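# Move one glass graduated cylinder from cart to bench

## Task

Take one graduated cylinder off the top tray of the cart and set it standing upright on the work surface of the shelved bench, while every other cylinder also ends up standing. A cylinder that tips over, reaches the floor, drops more than a few centimetres or is struck hard (the glass breaks) means failure. The robot itself must not topple or finish leaning. At the end the gripper must have released the cylinder and moved away, since a cylinder that stays in place only because the robot holds it does not count.

## Robot and tools

Robot: a Hello Robot Stretch 4, about 1.6 m tall. It has an omni-wheel base (rim within 0.23 m of the base origin), a lift that slides up a mast, one arm that telescopes straight out, a wrist with yaw, pitch and roll, and a two-finger gripper. There is only one arm. Cameras: head_camera, head_left_camera, head_right_camera (fisheye) and wrist_camera.

Frames: the base frame has its origin on the floor beneath the base centre, with x ahead, y to the left and z up. hand_pose is reported in this frame and marks the point centred between the fingers, 0.015 m back from the tips. With all wrist joints at zero its axes line up with the base frame. The reported hand position may be a little wrong. The odometry frame is where the base frame was when the scene began. base_odometry comes from wheel rotation only, so slipping shows up as travel. Heading is positive to the left, in -3.142..3.142.

execute_actions(actions, cameras): actions is a list holding a single action, or an empty list, which just reports state and pictures. An action has "base", "joints" or both, and may add "pace" and "contact_limits". Alternatively it is {"end_of_arm": "enable_torque"} on its own. All parts start at once and may finish at different times.
- base: exactly one key. These are relative moves, counted from where the base last measured itself in the most recent state report. translate_m: straight drive in metres, forward positive, -2..2. strafe_m: sideways in metres, left positive, -2..2. rotate_rad: turn in place in radians, counter-clockwise positive, -3.2..3.2.
- joints: absolute joint targets by name. lift_m 0..1.2 m. arm_m 0..0.55 m of extension. wrist_yaw_rad -1.134..4.276 (0 points forward, positive turns left, 3.14 folds back; above 3.4 the arm may block it). wrist_pitch_rad -1.117..4.259 (0 is level, 1.57 points down). wrist_roll_rad -1.117..4.259 (at 0 the fingers are level; positive turns clockwise seen from behind). gripper_m 0..0.08 m, the gap between the fingers. Tolerances for done: lift and arm ±0.004, yaw and roll ±0.02, pitch ±0.05, gripper ±0.002. A joint target outside its range gets clipped and still runs, and the result notes this. Any other bad value or an unknown key rejects the call, and nothing moves.
- pace: "slow", "default", "fast" or "max". Base speeds are 0.1/0.3/0.4/0.6 m/s and turns 1/2/3/4 rad/s. With lift_m above 0.2 these are lowered, down to 0.3 m/s and 1 rad/s at 1.2 m.
- contact_limits: only {"arm_m": value}, from 0 (gentlest) to 0.75 (firmest), default 0.5. It sets how hard the arm may push before it halts.
- One action lasts at most 15 s. A part you leave out may keep pushing toward its earlier target without the statuses showing it.
cameras: a list of names, or "all", null or omitted for all cameras; [] returns none.

wait(seconds): 0..10. It commands nothing and returns state and pictures.
zoom_image(camera, region): region is [x0, y0, x1, y1] in pixels of that camera's latest full image, at most 504x504. Image sizes: head_camera 420x560, head fisheyes 420x672, wrist_camera 616x392.
finished_scene(scene): closes the scene for good once the last command has been held, and says whether the task succeeded.

Suggested order: unfold the wrist first (lift_m 0.4 together with wrist_yaw_rad 0). Locate the cart and cylinders with the cameras. Approach, open the gripper wider than a cylinder, then close to just below its width. Lift it clear, carry it with the arm retracted, lower it gently onto the bench top, open, and back away.

Result lines: base_status and joint_status tell how each commanded motion ended. "done" for the base means the wheels turned the full amount, even if they slipped. "off_target" means it stopped short and may still be pushing. "contact_stop_at_<key>" means it hit something and now holds where it stopped. "limit_stop_at_<name>" means a built-in limit stopped it. "limit_stop_at_tilt" means the lean exceeded 6 degrees; lift, arm and wheels go slack and ignore commands until the lean eases. "limit_stop_at_own_body" means self-collision, which is likely with the gripper tilted up (pitch below -0.2) and rolled (roll below -0.4 or above 4). "torque_fault" means a wrist or gripper motor gave out and went limp; send enable_torque. on_its_own lists things you did not command, and "held at" there is a target, not a position. lidar_m gives 12 distances in metres, one per 30-degree sector, starting straight ahead and going counter-clockwise (4th left, 7th behind, 10th right). "-" means nothing seen or closer than 0.25 m. It misses glass, so cylinders may not appear. wrist_depth_mm is a 7x7 grid of depths in mm (100..2000) read from the top left, and glass is left out. turned_by_wheels versus turned_by_imu: a difference over about 0.1 rad suggests a collision or slip. base_tilt is in degrees, with forward and right positive. motor_effort is in percent, with the peak in brackets. After a grip, gripper "off_target" usually means an object is between the fingers. Gripper effort staying more than about 50 from 0 will cause a fault.

Avoid: dropping or knocking the glass, since even a short fall breaks it. Use "slow" pace and a low arm contact limit near glassware. Don't push hard with the base or arm, and don't turn or drive with a heavy load and the arm extended past 0.2. Don't let the robot tilt. A brief outside push may jostle loose items, so recheck before finishing.

Each tool is called after ">>>" by a JSON object that holds its "method" and its "body", one argument or row to a line.

## Session

>>> {"method": "execute_actions", "body": {
  "actions": []
}}

Scene clock: 0.00 s.
base_odometry: x=+0.000 y=+0.000 heading=+0.000 (m, m, rad; odometry frame)
turned_by_wheels: +0.000 (rad since the last result)
turned_by_imu: +0.000 (rad since the last result)
base_tilt: forward=+0.1 right=-0.5 (deg)
lidar_m: 1.79 1.82 1.98 1.14 1.15 1.41 1.72 1.68 2.21 1.93 1.58 2.41
base_status: not commanded
joint_positions: lift_m=+0.274 arm_m=-0.001 wrist_yaw_rad=+3.146 wrist_pitch_rad=-0.010 wrist_roll_rad=-0.014 gripper_m=+0.040
joint_status: not commanded
motor_effort: lift_m=+18 arm_m=+0 wrist_yaw_rad=-1 wrist_pitch_rad=-8 wrist_roll_rad=+0 gripper_m=-1 wheel_0=+0 wheel_1=+0 wheel_2=+0 (%)
hand_pose: x=-0.0434 y=+0.0865 z=+0.4547 quat_wxyz=(-0.002, +0.005, -0.007, +1.000) (m; base frame)
wrist_depth_mm: - 139 268 - - - 1921 / - 119 147 - - - 1661 / - 117 146 - - - 1336 / - 131 181 - - - 1336 / 201 - - - - - 1336 / 220 1756 1756 1708 1618 1576 1336 / 220 1205 106 1138 125 - 1078
pictures: head_camera, head_left_camera, head_right_camera, wrist_camera
Images, in order (width x height): head_camera 420x560, head_left_camera 420x672, head_right_camera 420x672, wrist_camera 616x392.

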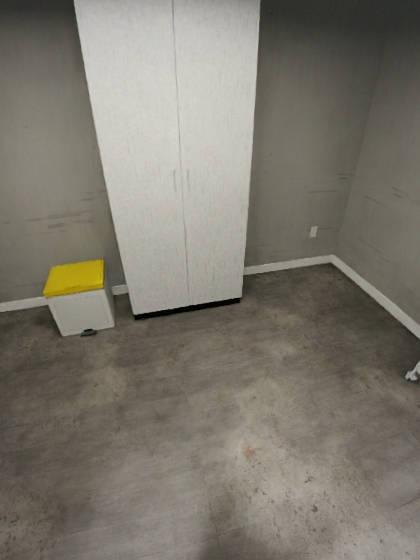

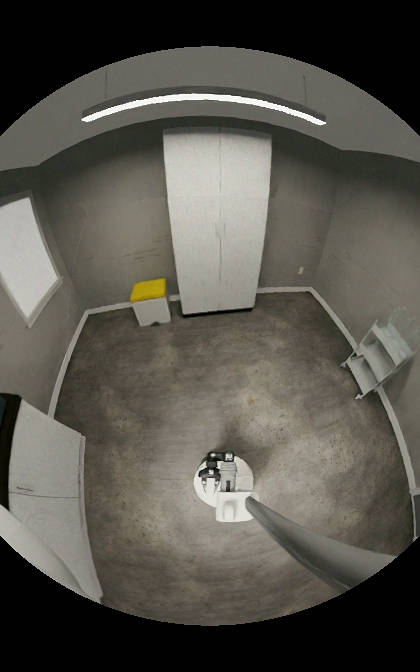

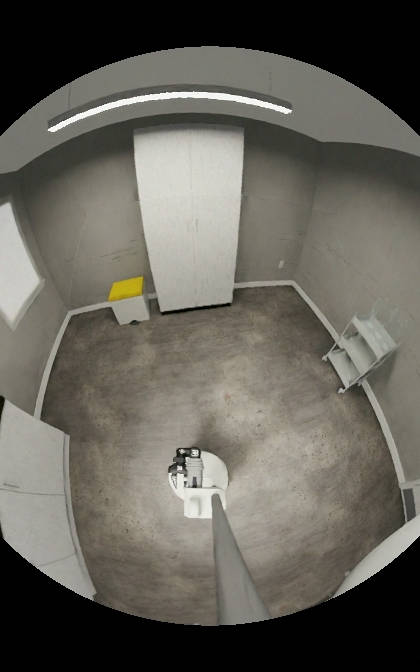

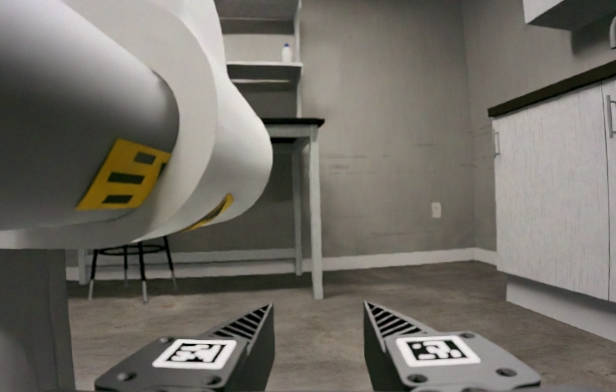

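Bench is behind; cart at right about -55°.

>>> {"method": "execute_actions", "body": {
  "actions": [
    {"base":{"rotate_rad":-1.0},"joints":{"lift_m":0.8,"wrist_yaw_rad":0,"gripper_m":0.08},"pace":"fast"}
  ],
  "cameras": ["head_camera","wrist_camera"]
}}

Scene clock: 4.30 s.
base_odometry: x=+0.000 y=+0.000 heading=-1.000 (m, m, rad; odometry frame)
turned_by_wheels: -1.000 (rad since the last result)
turned_by_imu: -1.014 (rad since the last result)
base_tilt: forward=+0.3 right=-0.7 (deg)
lidar_m: 1.57 2.45 1.79 1.80 1.93 1.14 1.17 1.48 1.67 1.69 2.14 1.96
base_status: done
joint_positions: lift_m=+0.800 arm_m=-0.001 wrist_yaw_rad=+0.000 wrist_pitch_rad=-0.010 wrist_roll_rad=-0.014 gripper_m=+0.080
joint_status: all done
motor_effort: lift_m=+22(24) arm_m=+0(0) wrist_yaw_rad=-2(7) wrist_pitch_rad=-8(8) wrist_roll_rad=-1(1) gripper_m=+1(2) wheel_0=+1(4) wheel_1=+0(7) wheel_2=+0(10) (%)
hand_pose: x=+0.3823 y=-0.0874 z=+0.9801 quat_wxyz=(+1.000, -0.007, -0.005, +0.000) (m; base frame)
wrist_depth_mm: - - - 1863 1708 1537 1430 / - - - 1921 1708 1618 1430 / - - - 1921 1708 1537 1464 / - - - 1983 1708 1576 1430 / - - - 1863 1661 1576 1464 / - - - 1808 1661 1499 1464 / - - 145 1576 1430 - -
pictures: head_camera, wrist_camera
camera_calibration (this result's frames):
wrist_camera: T_world_to_cam=[[0.0130782, -0.999819, -0.0138214, -0.0783522], [0.0109194, 0.0139645, -0.999843, 1.03625], [0.999855, 0.0129252, 0.0111001, -0.242859], [0, 0, 0, 1]] pos_world=[0.232533, -0.0896698, 1.0377]
Images, in order (width x height): head_camera 420x560, wrist_camera 616x392.

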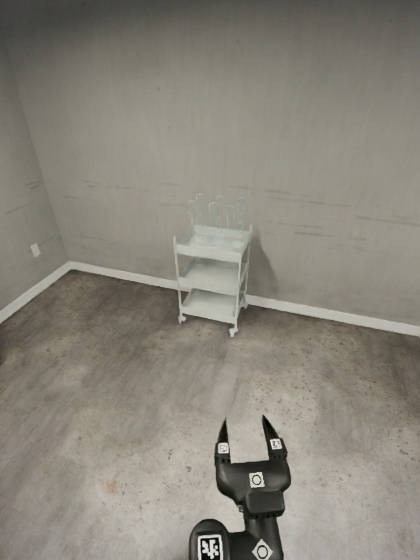

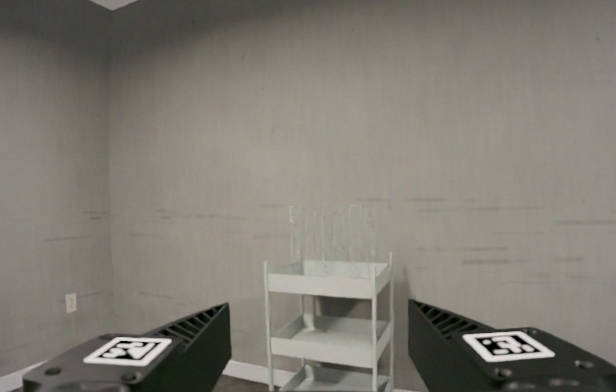

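>>> {"method": "execute_actions", "body": {
  "actions": [
    {"base":{"translate_m":0.85},"joints":{"lift_m":0.72},"pace":"fast"}
  ],
  "cameras": ["head_camera","wrist_camera"]
}}

>>> {"method": "zoom_image", "body": {
  "camera": "head_camera",
  "region": [80,150,340,400]
}}

Scene clock: 8.10 s.
base_odometry: x=+0.459 y=-0.715 heading=-1.000 (m, m, rad; odometry frame)
turned_by_wheels: +0.000 (rad since the last result)
turned_by_imu: +0.000 (rad since the last result)
base_tilt: forward=+0.2 right=-0.7 (deg)
lidar_m: 0.74 1.51 1.49 1.48 1.87 1.94 1.99 2.24 1.96 1.95 1.28 0.75
base_status: done
joint_positions: lift_m=+0.720 arm_m=-0.001 wrist_yaw_rad=+0.000 wrist_pitch_rad=-0.010 wrist_roll_rad=-0.014 gripper_m=+0.080
joint_status: all done
motor_effort: lift_m=+14(20) arm_m=+0(0) wrist_yaw_rad=-1(2) wrist_pitch_rad=-8(8) wrist_roll_rad=-2(1) gripper_m=+1(1) wheel_0=+0(8) wheel_1=-1(5) wheel_2=+1(8) (%)
hand_pose: x=+0.3823 y=-0.0874 z=+0.9007 quat_wxyz=(+1.000, -0.007, -0.005, +0.000) (m; base frame)
wrist_depth_mm: 1499 1308 1118 1025 931 831 768 / 1464 1281 1118 1025 931 854 778 / 1499 1308 1160 1025 917 854 788 / 1576 1336 1118 1042 931 842 788 / 1499 1308 1138 1042 931 842 788 / 1537 1336 820 891 831 809 788 / - - 145 569 512 - -
pictures: head_camera, wrist_camera
camera_calibration (this result's frames):
wrist_camera: T_world_to_cam=[[0.0129152, -0.999821, -0.0138209, -0.0794222], [0.0109494, 0.0139627, -0.999843, 0.956875], [0.999857, 0.0127618, 0.0111277, -0.242003], [0, 0, 0, 1]] pos_world=[0.232517, -0.0896801, 0.958319]
Images, in order (width x height): head_camera 420x560, wrist_camera 616x392.

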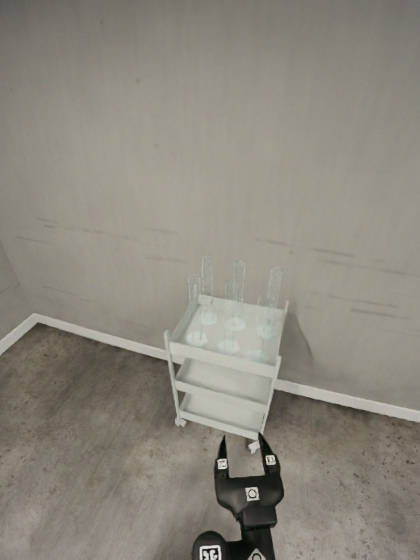

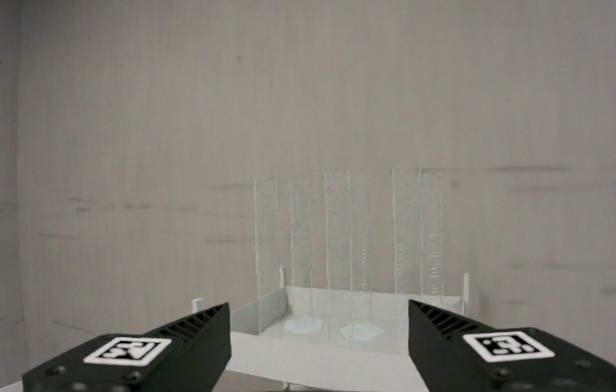

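Region (80, 150, 340, 400) of head_camera's 420x560 image, scaled by 1.938, with more detail than that image has; it fills the top 485 rows of this view, and the rest is white.

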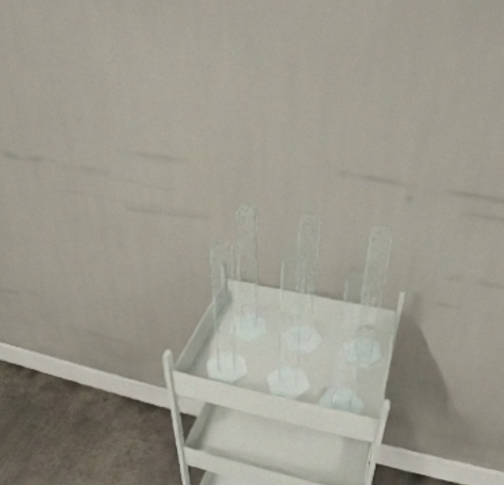

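>>> {"method": "execute_actions", "body": {
  "actions": [
    {"base":{"strafe_m":-0.145},"joints":{"arm_m":0.2,"gripper_m":0.07}}
  ],
  "cameras": ["head_camera","wrist_camera"]
}}

Scene clock: 9.93 s.
base_odometry: x=+0.337 y=-0.794 heading=-1.000 (m, m, rad; odometry frame)
turned_by_wheels: +0.000 (rad since the last result)
turned_by_imu: +0.000 (rad since the last result)
base_tilt: forward=+0.1 right=-0.6 (deg)
lidar_m: 0.71 0.88 1.64 1.62 2.05 1.99 2.03 2.02 1.83 1.86 1.22 1.12
base_status: done
joint_positions: lift_m=+0.720 arm_m=+0.199 wrist_yaw_rad=+0.000 wrist_pitch_rad=-0.010 wrist_roll_rad=-0.014 gripper_m=+0.070
joint_status: all done
motor_effort: lift_m=+15(14) arm_m=+7(7) wrist_yaw_rad=-1(2) wrist_pitch_rad=-7(8) wrist_roll_rad=-1(2) gripper_m=-3(2) wheel_0=-2(6) wheel_1=+2(7) wheel_2=+0(2) (%)
hand_pose: x=+0.5823 y=-0.0874 z=+0.9007 quat_wxyz=(+1.000, -0.007, -0.005, +0.000) (m; base frame)
wrist_depth_mm: 1078 976 842 759 699 627 580 / 1138 991 854 778 699 621 585 / 1118 976 854 759 707 627 585 / 1118 976 866 768 699 634 585 / 1118 976 854 768 699 634 585 / 1138 991 750 750 683 627 591 / 452 - 130 627 574 - -
pictures: head_camera, wrist_camera
camera_calibration (this result's frames):
wrist_camera: T_world_to_cam=[[0.0128568, -0.999822, -0.0138209, -0.081984], [0.0109607, 0.0139622, -0.999842, 0.95468], [0.999857, 0.0127033, 0.0111383, -0.442011], [0, 0, 0, 1]] pos_world=[0.432538, -0.0896838, 0.95832]
Images, in order (width x height): head_camera 420x560, wrist_camera 616x392.

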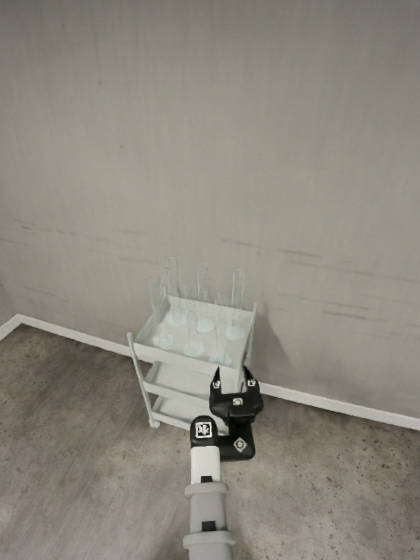

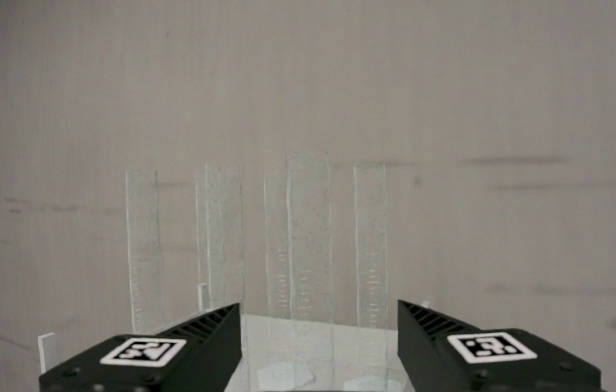

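>>> {"method": "execute_actions", "body": {
  "actions": [
    {"base":{"strafe_m":0.01},"joints":{"arm_m":0.34}}
  ],
  "cameras": ["wrist_camera"]
}}

Scene clock: 11.53 s.
base_odometry: x=+0.346 y=-0.788 heading=-1.000 (m, m, rad; odometry frame)
turned_by_wheels: +0.000 (rad since the last result)
turned_by_imu: +0.000 (rad since the last result)
base_tilt: forward=+0.0 right=-0.7 (deg)
lidar_m: 0.72 0.87 1.62 1.62 2.02 1.96 2.04 2.04 1.83 1.88 1.22 1.04
base_status: done
joint_positions: lift_m=+0.720 arm_m=+0.339 wrist_yaw_rad=+0.000 wrist_pitch_rad=-0.010 wrist_roll_rad=-0.014 gripper_m=+0.070
joint_status: all done
motor_effort: lift_m=+15(14) arm_m=+7(8) wrist_yaw_rad=-2(0) wrist_pitch_rad=-8(8) wrist_roll_rad=+0(1) gripper_m=-3(3) wheel_0=-1(9) wheel_1=+0(6) wheel_2=+0(4) (%)
hand_pose: x=+0.7224 y=-0.0874 z=+0.9007 quat_wxyz=(+1.000, -0.007, -0.005, +0.000) (m; base frame)
wrist_depth_mm: 904 809 707 627 569 517 484 / 917 788 707 634 569 517 480 / 904 788 707 640 569 525 477 / 931 798 691 627 574 521 480 / 904 798 707 627 574 521 484 / 931 798 676 634 564 517 492 / 946 - 130 539 480 - -
pictures: wrist_camera
camera_calibration (this result's frames):
wrist_camera: T_world_to_cam=[[0.0129362, -0.999821, -0.0138208, -0.0838246], [0.010971, 0.013963, -0.999842, 0.95314], [0.999856, 0.0127826, 0.0111497, -0.582], [0, 0, 0, 1]] pos_world=[0.572544, -0.0896788, 0.958321]
Images, in order (width x height): wrist_camera 616x392.

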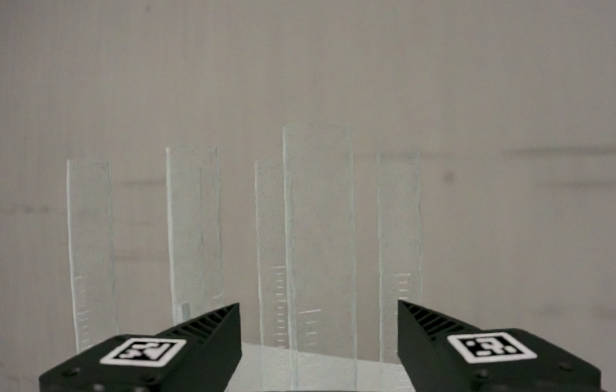

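>>> {"method": "execute_actions", "body": {
  "actions": [
    {"joints":{"arm_m":0.40},"pace":"slow"}
  ],
  "cameras": ["wrist_camera"]
}}

>>> {"method": "execute_actions", "body": {
  "actions": [
    {"joints":{"gripper_m":0.02}}
  ],
  "cameras": ["wrist_camera"]
}}

Scene clock: 13.80 s.
base_odometry: x=+0.346 y=-0.788 heading=-1.000 (m, m, rad; odometry frame)
turned_by_wheels: +0.000 (rad since the last result)
turned_by_imu: +0.000 (rad since the last result)
base_tilt: forward=+0.1 right=-0.5 (deg)
lidar_m: 0.71 0.88 1.61 1.61 2.04 1.99 2.03 2.06 1.83 1.89 1.25 1.07
base_status: not commanded
joint_positions: lift_m=+0.720 arm_m=+0.399 wrist_yaw_rad=+0.000 wrist_pitch_rad=-0.010 wrist_roll_rad=-0.014 gripper_m=+0.070
joint_status: all done
motor_effort: lift_m=+14(14) arm_m=+7(7) wrist_yaw_rad=-1(1) wrist_pitch_rad=-7(8) wrist_roll_rad=-1(0) gripper_m=-3(3) wheel_0=-1(1) wheel_1=+0(0) wheel_2=+0(0) (%)
hand_pose: x=+0.7823 y=-0.0874 z=+0.9007 quat_wxyz=(+1.000, -0.007, -0.005, +0.000) (m; base frame)
wrist_depth_mm: 820 732 627 569 517 466 433 / 842 732 640 574 517 466 439 / 831 715 640 574 517 466 436 / 831 723 647 574 517 473 436 / 842 723 640 574 517 469 439 / 842 723 627 574 521 462 442 / 866 - 131 564 521 - -
pictures: wrist_camera
camera_calibration (this result's frames):
wrist_camera: T_world_to_cam=[[0.0128377, -0.999822, -0.0138207, -0.0845444], [0.0109723, 0.0139618, -0.999842, 0.952482], [0.999857, 0.012684, 0.0111496, -0.641965], [0, 0, 0, 1]] pos_world=[0.632508, -0.089685, 0.958321]
Images, in order (width x height): wrist_camera 616x392.

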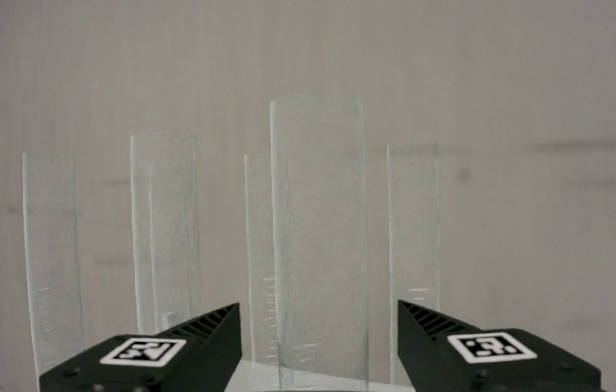

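Scene clock: 14.87 s.
base_odometry: x=+0.346 y=-0.788 heading=-1.000 (m, m, rad; odometry frame)
turned_by_wheels: +0.000 (rad since the last result)
turned_by_imu: +0.000 (rad since the last result)
base_tilt: forward=+0.2 right=-0.6 (deg)
lidar_m: 0.71 0.88 1.60 1.63 2.04 2.00 2.03 2.06 1.85 1.85 1.22 1.05
base_status: not commanded
joint_positions: lift_m=+0.720 arm_m=+0.399 wrist_yaw_rad=+0.000 wrist_pitch_rad=-0.010 wrist_roll_rad=-0.014 gripper_m=+0.036
joint_status: gripper_m off_target (ended at +0.036, target +0.020)
on_its_own: gripper_m is held at +0.030, not at your +0.020, by its contact guard: the fingers met something
motor_effort: lift_m=+15(14) arm_m=+7(7) wrist_yaw_rad=+0(0) wrist_pitch_rad=-8(8) wrist_roll_rad=-1(2) gripper_m=-39(40) wheel_0=+0(1) wheel_1=+0(0) wheel_2=+0(0) (%)
hand_pose: x=+0.7823 y=-0.0875 z=+0.9007 quat_wxyz=(+1.000, -0.007, -0.005, +0.000) (m; base frame)
wrist_depth_mm: 831 723 627 569 517 466 436 / 831 723 640 564 517 462 439 / 831 732 634 574 517 466 439 / 842 723 627 580 517 473 433 / 831 732 634 574 517 473 433 / 831 732 647 564 504 469 442 / 854 741 107 559 126 - 439
pictures: wrist_camera
camera_calibration (this result's frames):
wrist_camera: T_world_to_cam=[[0.0125135, -0.999826, -0.0138196, -0.0843608], [0.0109981, 0.0139574, -0.999842, 0.952467], [0.999861, 0.0123596, 0.0111708, -0.641994], [0, 0, 0, 1]] pos_world=[0.632486, -0.0897054, 0.958322]
Images, in order (width x height): wrist_camera 616x392.

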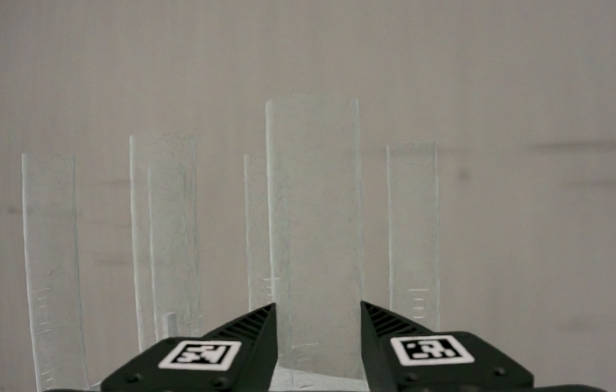

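Lift, retract, turn toward the bench.

>>> {"method": "execute_actions", "body": {
  "actions": [
    {"joints":{"lift_m":1.0}}
  ],
  "cameras": []
}}

>>> {"method": "execute_actions", "body": {
  "actions": [
    {"joints":{"arm_m":0.0}}
  ],
  "cameras": ["head_camera"]
}}

>>> {"method": "execute_actions", "body": {
  "actions": [
    {"base":{"rotate_rad":-2.1}}
  ],
  "cameras": ["head_camera","head_left_camera"]
}}

Scene clock: 17.23 s.
base_odometry: x=+0.346 y=-0.788 heading=-1.000 (m, m, rad; odometry frame)
turned_by_wheels: +0.000 (rad since the last result)
turned_by_imu: +0.000 (rad since the last result)
base_tilt: forward=+0.2 right=-0.7 (deg)
lidar_m: 0.69 0.89 1.61 1.60 2.03 2.00 2.03 2.09 1.82 1.88 1.25 1.07
base_status: not commanded
joint_positions: lift_m=+1.000 arm_m=+0.399 wrist_yaw_rad=+0.000 wrist_pitch_rad=-0.008 wrist_roll_rad=-0.014 gripper_m=+0.036
joint_status: all done
on_its_own: gripper_m is held at +0.030, not at your +0.020, by its contact guard: the fingers met something
motor_effort: lift_m=+22(24) arm_m=+7(7) wrist_yaw_rad=-1(0) wrist_pitch_rad=-13(14) wrist_roll_rad=-2(1) gripper_m=-39(39) wheel_0=+0(0) wheel_1=+0(0) wheel_2=+0(0) (%)
hand_pose: x=+0.7823 y=-0.0874 z=+1.1796 quat_wxyz=(+1.000, -0.007, -0.004, +0.000) (m; base frame)
wrist_depth_mm: 820 723 634 564 508 466 436 / 842 723 634 569 512 469 436 / 820 723 627 564 517 466 436 / 831 732 647 574 517 473 436 / 854 732 634 574 521 477 436 / 842 750 647 564 508 473 442 / 842 759 107 564 125 - 436
pictures: none
No camera images: the call's "cameras" was empty. Leave "cameras" out to get every camera's image.

Scene clock: 19.53 s.
base_odometry: x=+0.346 y=-0.788 heading=-1.000 (m, m, rad; odometry frame)
turned_by_wheels: +0.000 (rad since the last result)
turned_by_imu: +0.000 (rad since the last result)
base_tilt: forward=+0.0 right=-0.7 (deg)
lidar_m: 0.71 0.87 1.62 1.62 2.00 1.97 2.03 2.04 1.83 1.86 1.25 1.12
base_status: not commanded
joint_positions: lift_m=+1.000 arm_m=+0.001 wrist_yaw_rad=+0.000 wrist_pitch_rad=-0.008 wrist_roll_rad=-0.014 gripper_m=+0.036
joint_status: all done
on_its_own: gripper_m is held at +0.030, not at your +0.020, by its contact guard: the fingers met something
motor_effort: lift_m=+22(23) arm_m=-7(7) wrist_yaw_rad=-1(2) wrist_pitch_rad=-14(14) wrist_roll_rad=-1(1) gripper_m=-39(39) wheel_0=-1(0) wheel_1=+0(0) wheel_2=+0(0) (%)
hand_pose: x=+0.3848 y=-0.0874 z=+1.1796 quat_wxyz=(+1.000, -0.007, -0.004, +0.000) (m; base frame)
wrist_depth_mm: 1397 1229 1098 976 878 798 723 / 1430 1229 1078 960 878 798 750 / 1430 1205 1078 976 878 798 750 / 1464 1255 1060 991 891 809 741 / 1430 1255 1098 976 891 798 741 / 1397 1229 1098 960 866 798 741 / 1464 1336 107 960 125 - 750
pictures: head_camera
Images, in order (width x height): head_camera 420x560.

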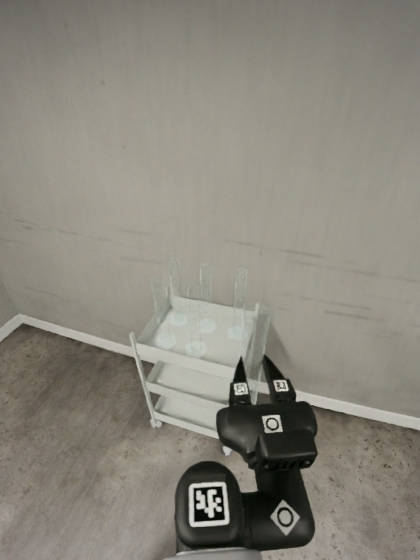

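Scene clock: 22.13 s.
base_odometry: x=+0.346 y=-0.788 heading=-3.100 (m, m, rad; odometry frame)
turned_by_wheels: -2.100 (rad since the last result)
turned_by_imu: -2.128 (rad since the last result)
base_tilt: forward=+0.0 right=-0.6 (deg)
lidar_m: 1.84 1.90 1.23 1.13 0.69 0.88 1.62 1.62 2.02 1.99 2.02 2.08
base_status: done
joint_positions: lift_m=+1.000 arm_m=+0.001 wrist_yaw_rad=+0.000 wrist_pitch_rad=-0.008 wrist_roll_rad=-0.014 gripper_m=+0.036
joint_status: not commanded
on_its_own: gripper_m is held at +0.030, not at your +0.020, by its contact guard: the fingers met something
motor_effort: lift_m=+22(23) arm_m=-7(7) wrist_yaw_rad=+0(3) wrist_pitch_rad=-14(13) wrist_roll_rad=-2(1) gripper_m=-39(39) wheel_0=+1(5) wheel_1=+1(6) wheel_2=+1(5) (%)
hand_pose: x=+0.3848 y=-0.0874 z=+1.1797 quat_wxyz=(+1.000, -0.007, -0.004, +0.000) (m; base frame)
wrist_depth_mm: - - - - - - - / - - - - - - - / - - - - - - - / - - - - - - - / - - - - - - - / - - - - - - - / - - 107 - 125 - -
pictures: head_camera, head_left_camera
Images, in order (width x height): head_camera 420x560, head_left_camera 420x672.

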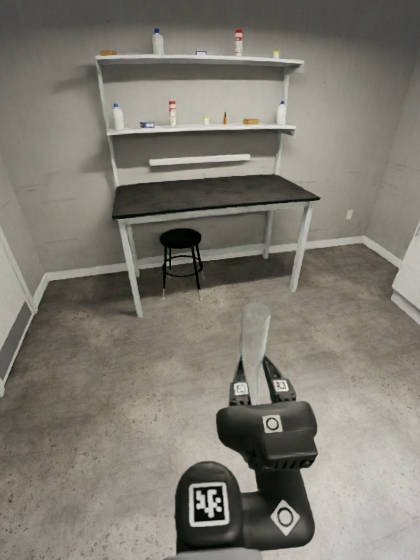

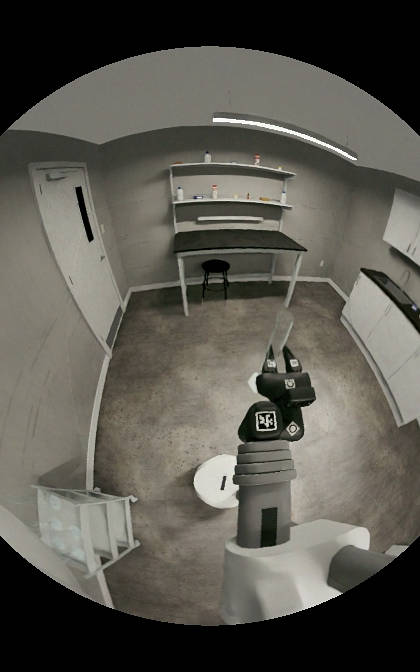

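>>> {"method": "execute_actions", "body": {
  "actions": [
    {"base":{"translate_m":1.3},"pace":"fast"}
  ],
  "cameras": ["head_camera","wrist_camera"]
}}

Scene clock: 36.67 s.
base_odometry: x=-0.953 y=-0.843 heading=-3.100 (m, m, rad; odometry frame)
turned_by_wheels: +0.000 (rad since the last result)
turned_by_imu: +0.000 (rad since the last result)
base_tilt: forward=+0.0 right=-0.5 (deg)
lidar_m: 0.53 0.56 0.70 1.29 1.36 1.67 2.90 2.93 1.98 1.77 1.01 0.64
base_status: done
joint_positions: lift_m=+1.000 arm_m=+0.001 wrist_yaw_rad=+0.000 wrist_pitch_rad=-0.008 wrist_roll_rad=-0.014 gripper_m=+0.036
joint_status: not commanded
on_its_own: gripper_m is held at +0.030, not at your +0.020, by its contact guard: the fingers met something
motor_effort: lift_m=+21(21) arm_m=-7(7) wrist_yaw_rad=-1(0) wrist_pitch_rad=-14(13) wrist_roll_rad=+0(1) gripper_m=-39(39) wheel_0=+0(5) wheel_1=-1(5) wheel_2=+1(7) (%)
hand_pose: x=+0.3848 y=-0.0874 z=+1.1797 quat_wxyz=(+1.000, -0.007, -0.004, +0.000) (m; base frame)
wrist_depth_mm: 1025 1118 1138 1160 1205 1255 1336 / 1025 1138 1138 1182 1182 1229 1308 / 878 1118 1138 1160 1205 1229 1042 / 1078 1118 1118 1182 1229 1255 1308 / 1078 1118 1138 1205 1205 1255 1308 / 1078 1098 1060 1042 1025 946 904 / 723 732 107 699 126 - 661
pictures: head_camera, wrist_camera
camera_calibration (this result's frames):
wrist_camera: T_world_to_cam=[[0.0128383, -0.999822, -0.0138418, -0.0755545], [0.00890806, 0.0139567, -0.999863, 1.23659], [0.999878, 0.0127132, 0.00908565, -0.245169], [0, 0, 0, 1]] pos_world=[0.235094, -0.0896828, 1.2376]
Images, in order (width x height): head_camera 420x560, wrist_camera 616x392.

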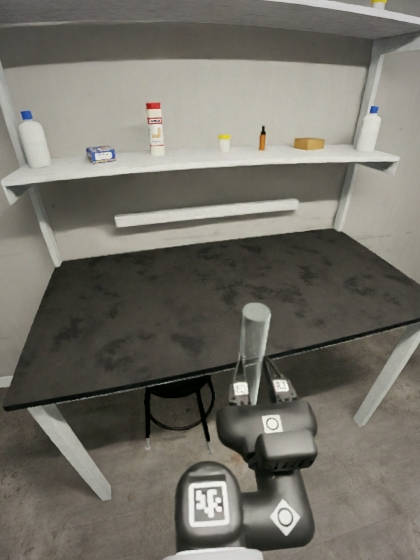

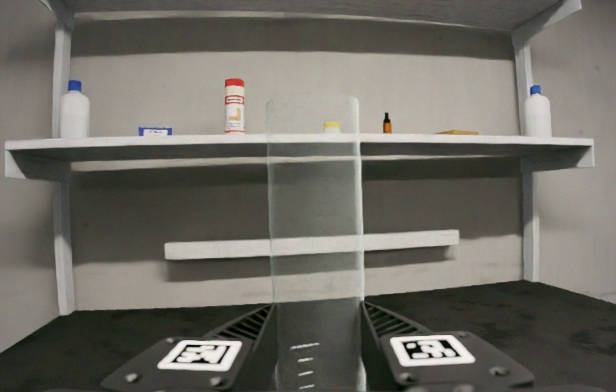

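>>> {"method": "execute_actions", "body": {
  "actions": [
    {"joints":{"arm_m":0.33}}
  ],
  "cameras": []
}}

>>> {"method": "execute_actions", "body": {
  "actions": [
    {"joints":{"lift_m":0.91},"pace":"slow"}
  ],
  "cameras": ["head_camera"]
}}

Scene clock: 38.93 s.
base_odometry: x=-0.953 y=-0.843 heading=-3.100 (m, m, rad; odometry frame)
turned_by_wheels: +0.000 (rad since the last result)
turned_by_imu: +0.000 (rad since the last result)
base_tilt: forward=+0.3 right=-0.6 (deg)
lidar_m: 0.55 0.56 0.70 1.29 1.34 1.67 2.89 2.93 1.97 1.79 1.03 0.64
base_status: not commanded
joint_positions: lift_m=+1.000 arm_m=+0.329 wrist_yaw_rad=+0.000 wrist_pitch_rad=-0.008 wrist_roll_rad=-0.014 gripper_m=+0.036
joint_status: all done
on_its_own: gripper_m is held at +0.030, not at your +0.020, by its contact guard: the fingers met something
motor_effort: lift_m=+21(21) arm_m=+7(7) wrist_yaw_rad=-1(2) wrist_pitch_rad=-13(14) wrist_roll_rad=-1(1) gripper_m=-39(39) wheel_0=+0(1) wheel_1=-1(1) wheel_2=+1(2) (%)
hand_pose: x=+0.7124 y=-0.0874 z=+1.1797 quat_wxyz=(+1.000, -0.007, -0.004, +0.000) (m; base frame)
wrist_depth_mm: 778 798 842 854 878 904 946 / 778 798 640 842 866 904 946 / 661 715 768 831 866 866 866 / 778 798 820 842 854 891 931 / 778 809 820 842 866 917 946 / 778 798 831 842 866 891 931 / 723 715 107 683 126 - 654
pictures: none
No camera images: the call's "cameras" was empty. Leave "cameras" out to get every camera's image.

Scene clock: 40.57 s.
base_odometry: x=-0.953 y=-0.843 heading=-3.100 (m, m, rad; odometry frame)
turned_by_wheels: +0.000 (rad since the last result)
turned_by_imu: +0.000 (rad since the last result)
base_tilt: forward=+0.0 right=-0.6 (deg)
lidar_m: 0.55 0.57 0.71 1.30 1.32 1.65 2.91 2.91 2.00 1.78 1.00 0.64
base_status: not commanded
joint_positions: lift_m=+0.910 arm_m=+0.329 wrist_yaw_rad=+0.000 wrist_pitch_rad=-0.010 wrist_roll_rad=-0.014 gripper_m=+0.031
joint_status: all done
on_its_own: gripper_m is held at +0.030, not at your +0.020, by its contact guard: the fingers met something
motor_effort: lift_m=+13(22) arm_m=+6(7) wrist_yaw_rad=-1(3) wrist_pitch_rad=-8(67) wrist_roll_rad=-1(1) gripper_m=-3(39) wheel_0=-1(1) wheel_1=+0(1) wheel_2=+1(4) (%)
hand_pose: x=+0.7125 y=-0.0874 z=+1.0908 quat_wxyz=(+1.000, -0.007, -0.005, +0.000) (m; base frame)
wrist_depth_mm: 462 492 574 683 866 931 946 / 591 627 661 691 691 676 683 / 778 809 831 842 878 917 931 / 778 809 842 854 878 878 946 / 778 788 820 842 866 904 946 / 768 788 759 750 732 707 661 / 517 525 - 492 103 492 480
pictures: head_camera
Images, in order (width x height): head_camera 420x560.

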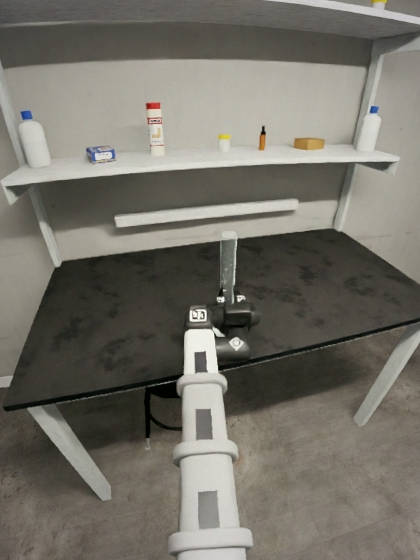

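>>> {"method": "execute_actions", "body": {
  "actions": [
    {"joints":{"gripper_m":0.08}}
  ],
  "cameras": ["wrist_camera"]
}}

>>> {"method": "execute_actions", "body": {
  "actions": [
    {"joints":{"arm_m":0.0}}
  ],
  "cameras": ["head_camera","wrist_camera"]
}}

Scene clock: 41.83 s.
base_odometry: x=-0.953 y=-0.843 heading=-3.100 (m, m, rad; odometry frame)
turned_by_wheels: +0.000 (rad since the last result)
turned_by_imu: +0.000 (rad since the last result)
base_tilt: forward=+0.1 right=-0.6 (deg)
lidar_m: 0.56 0.55 0.71 1.30 1.35 1.67 2.90 2.92 2.00 1.79 1.01 0.62
base_status: not commanded
joint_positions: lift_m=+0.910 arm_m=+0.329 wrist_yaw_rad=+0.000 wrist_pitch_rad=-0.010 wrist_roll_rad=-0.014 gripper_m=+0.080
joint_status: all done
motor_effort: lift_m=+13(14) arm_m=+6(6) wrist_yaw_rad=-2(0) wrist_pitch_rad=-8(8) wrist_roll_rad=-2(2) gripper_m=+1(3) wheel_0=-1(0) wheel_1=-1(0) wheel_2=+1(1) (%)
hand_pose: x=+0.7125 y=-0.0874 z=+1.0908 quat_wxyz=(+1.000, -0.007, -0.005, +0.000) (m; base frame)
wrist_depth_mm: 459 488 574 683 878 904 960 / 603 634 661 683 691 676 683 / 788 798 831 854 866 917 946 / 788 798 820 842 866 904 946 / 778 798 820 854 854 917 931 / 788 798 750 750 732 707 668 / - - 145 521 455 - -
pictures: wrist_camera
camera_calibration (this result's frames):
wrist_camera: T_world_to_cam=[[0.0128222, -0.999821, -0.0139117, -0.0809141], [0.0109479, 0.0140524, -0.999841, 1.14331], [0.999858, 0.0126679, 0.0111261, -0.574246], [0, 0, 0, 1]] pos_world=[0.562685, -0.0896914, 1.14839]
Images, in order (width x height): wrist_camera 616x392.

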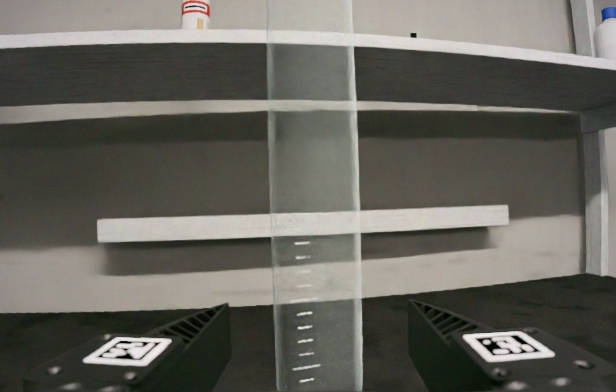

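Scene clock: 43.93 s.
base_odometry: x=-0.953 y=-0.843 heading=-3.100 (m, m, rad; odometry frame)
turned_by_wheels: +0.000 (rad since the last result)
turned_by_imu: +0.000 (rad since the last result)
base_tilt: forward=+0.0 right=-0.7 (deg)
lidar_m: 0.55 0.56 0.68 1.30 1.34 1.66 2.90 2.93 1.98 1.78 0.98 0.62
base_status: not commanded
joint_positions: lift_m=+0.910 arm_m=+0.001 wrist_yaw_rad=+0.000 wrist_pitch_rad=-0.010 wrist_roll_rad=-0.014 gripper_m=+0.080
joint_status: all done
motor_effort: lift_m=+13(14) arm_m=-7(7) wrist_yaw_rad=-1(1) wrist_pitch_rad=-8(8) wrist_roll_rad=-1(1) gripper_m=+1(1) wheel_0=-1(1) wheel_1=+0(1) wheel_2=+1(1) (%)
hand_pose: x=+0.3848 y=-0.0874 z=+1.0908 quat_wxyz=(+1.000, -0.007, -0.005, +0.000) (m; base frame)
wrist_depth_mm: 1025 1118 1138 1182 1229 1255 1281 / 891 1098 1118 1160 1229 1255 1281 / 976 1118 1098 1160 1205 1229 1160 / 1098 1098 1118 1160 1182 1255 1308 / 1060 1098 1182 1160 1205 1255 1255 / 778 759 778 759 732 707 676 / - - 145 517 459 - -
pictures: head_camera, wrist_camera
camera_calibration (this result's frames):
wrist_camera: T_world_to_cam=[[0.0126918, -0.999823, -0.0139122, -0.0766895], [0.0109344, 0.0140513, -0.999841, 1.1469], [0.99986, 0.0125376, 0.0111108, -0.246591], [0, 0, 0, 1]] pos_world=[0.234989, -0.0896996, 1.14839]
Images, in order (width x height): head_camera 420x560, wrist_camera 616x392.

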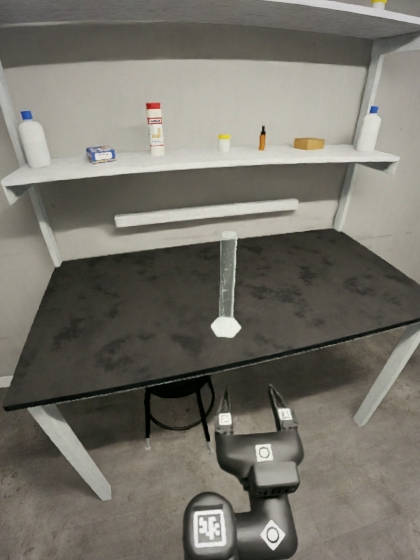

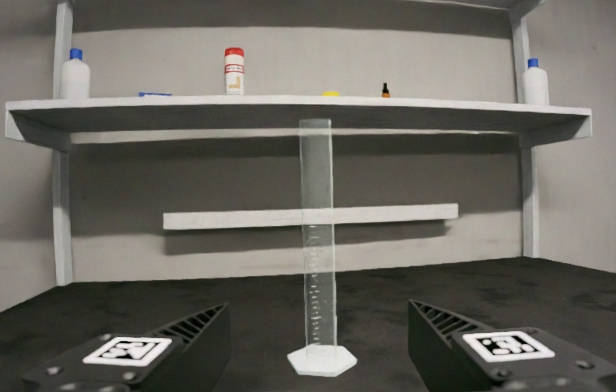

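>>> {"method": "finished_scene", "body": {
  "scene": 1
}}

The scene is finished: the task was done.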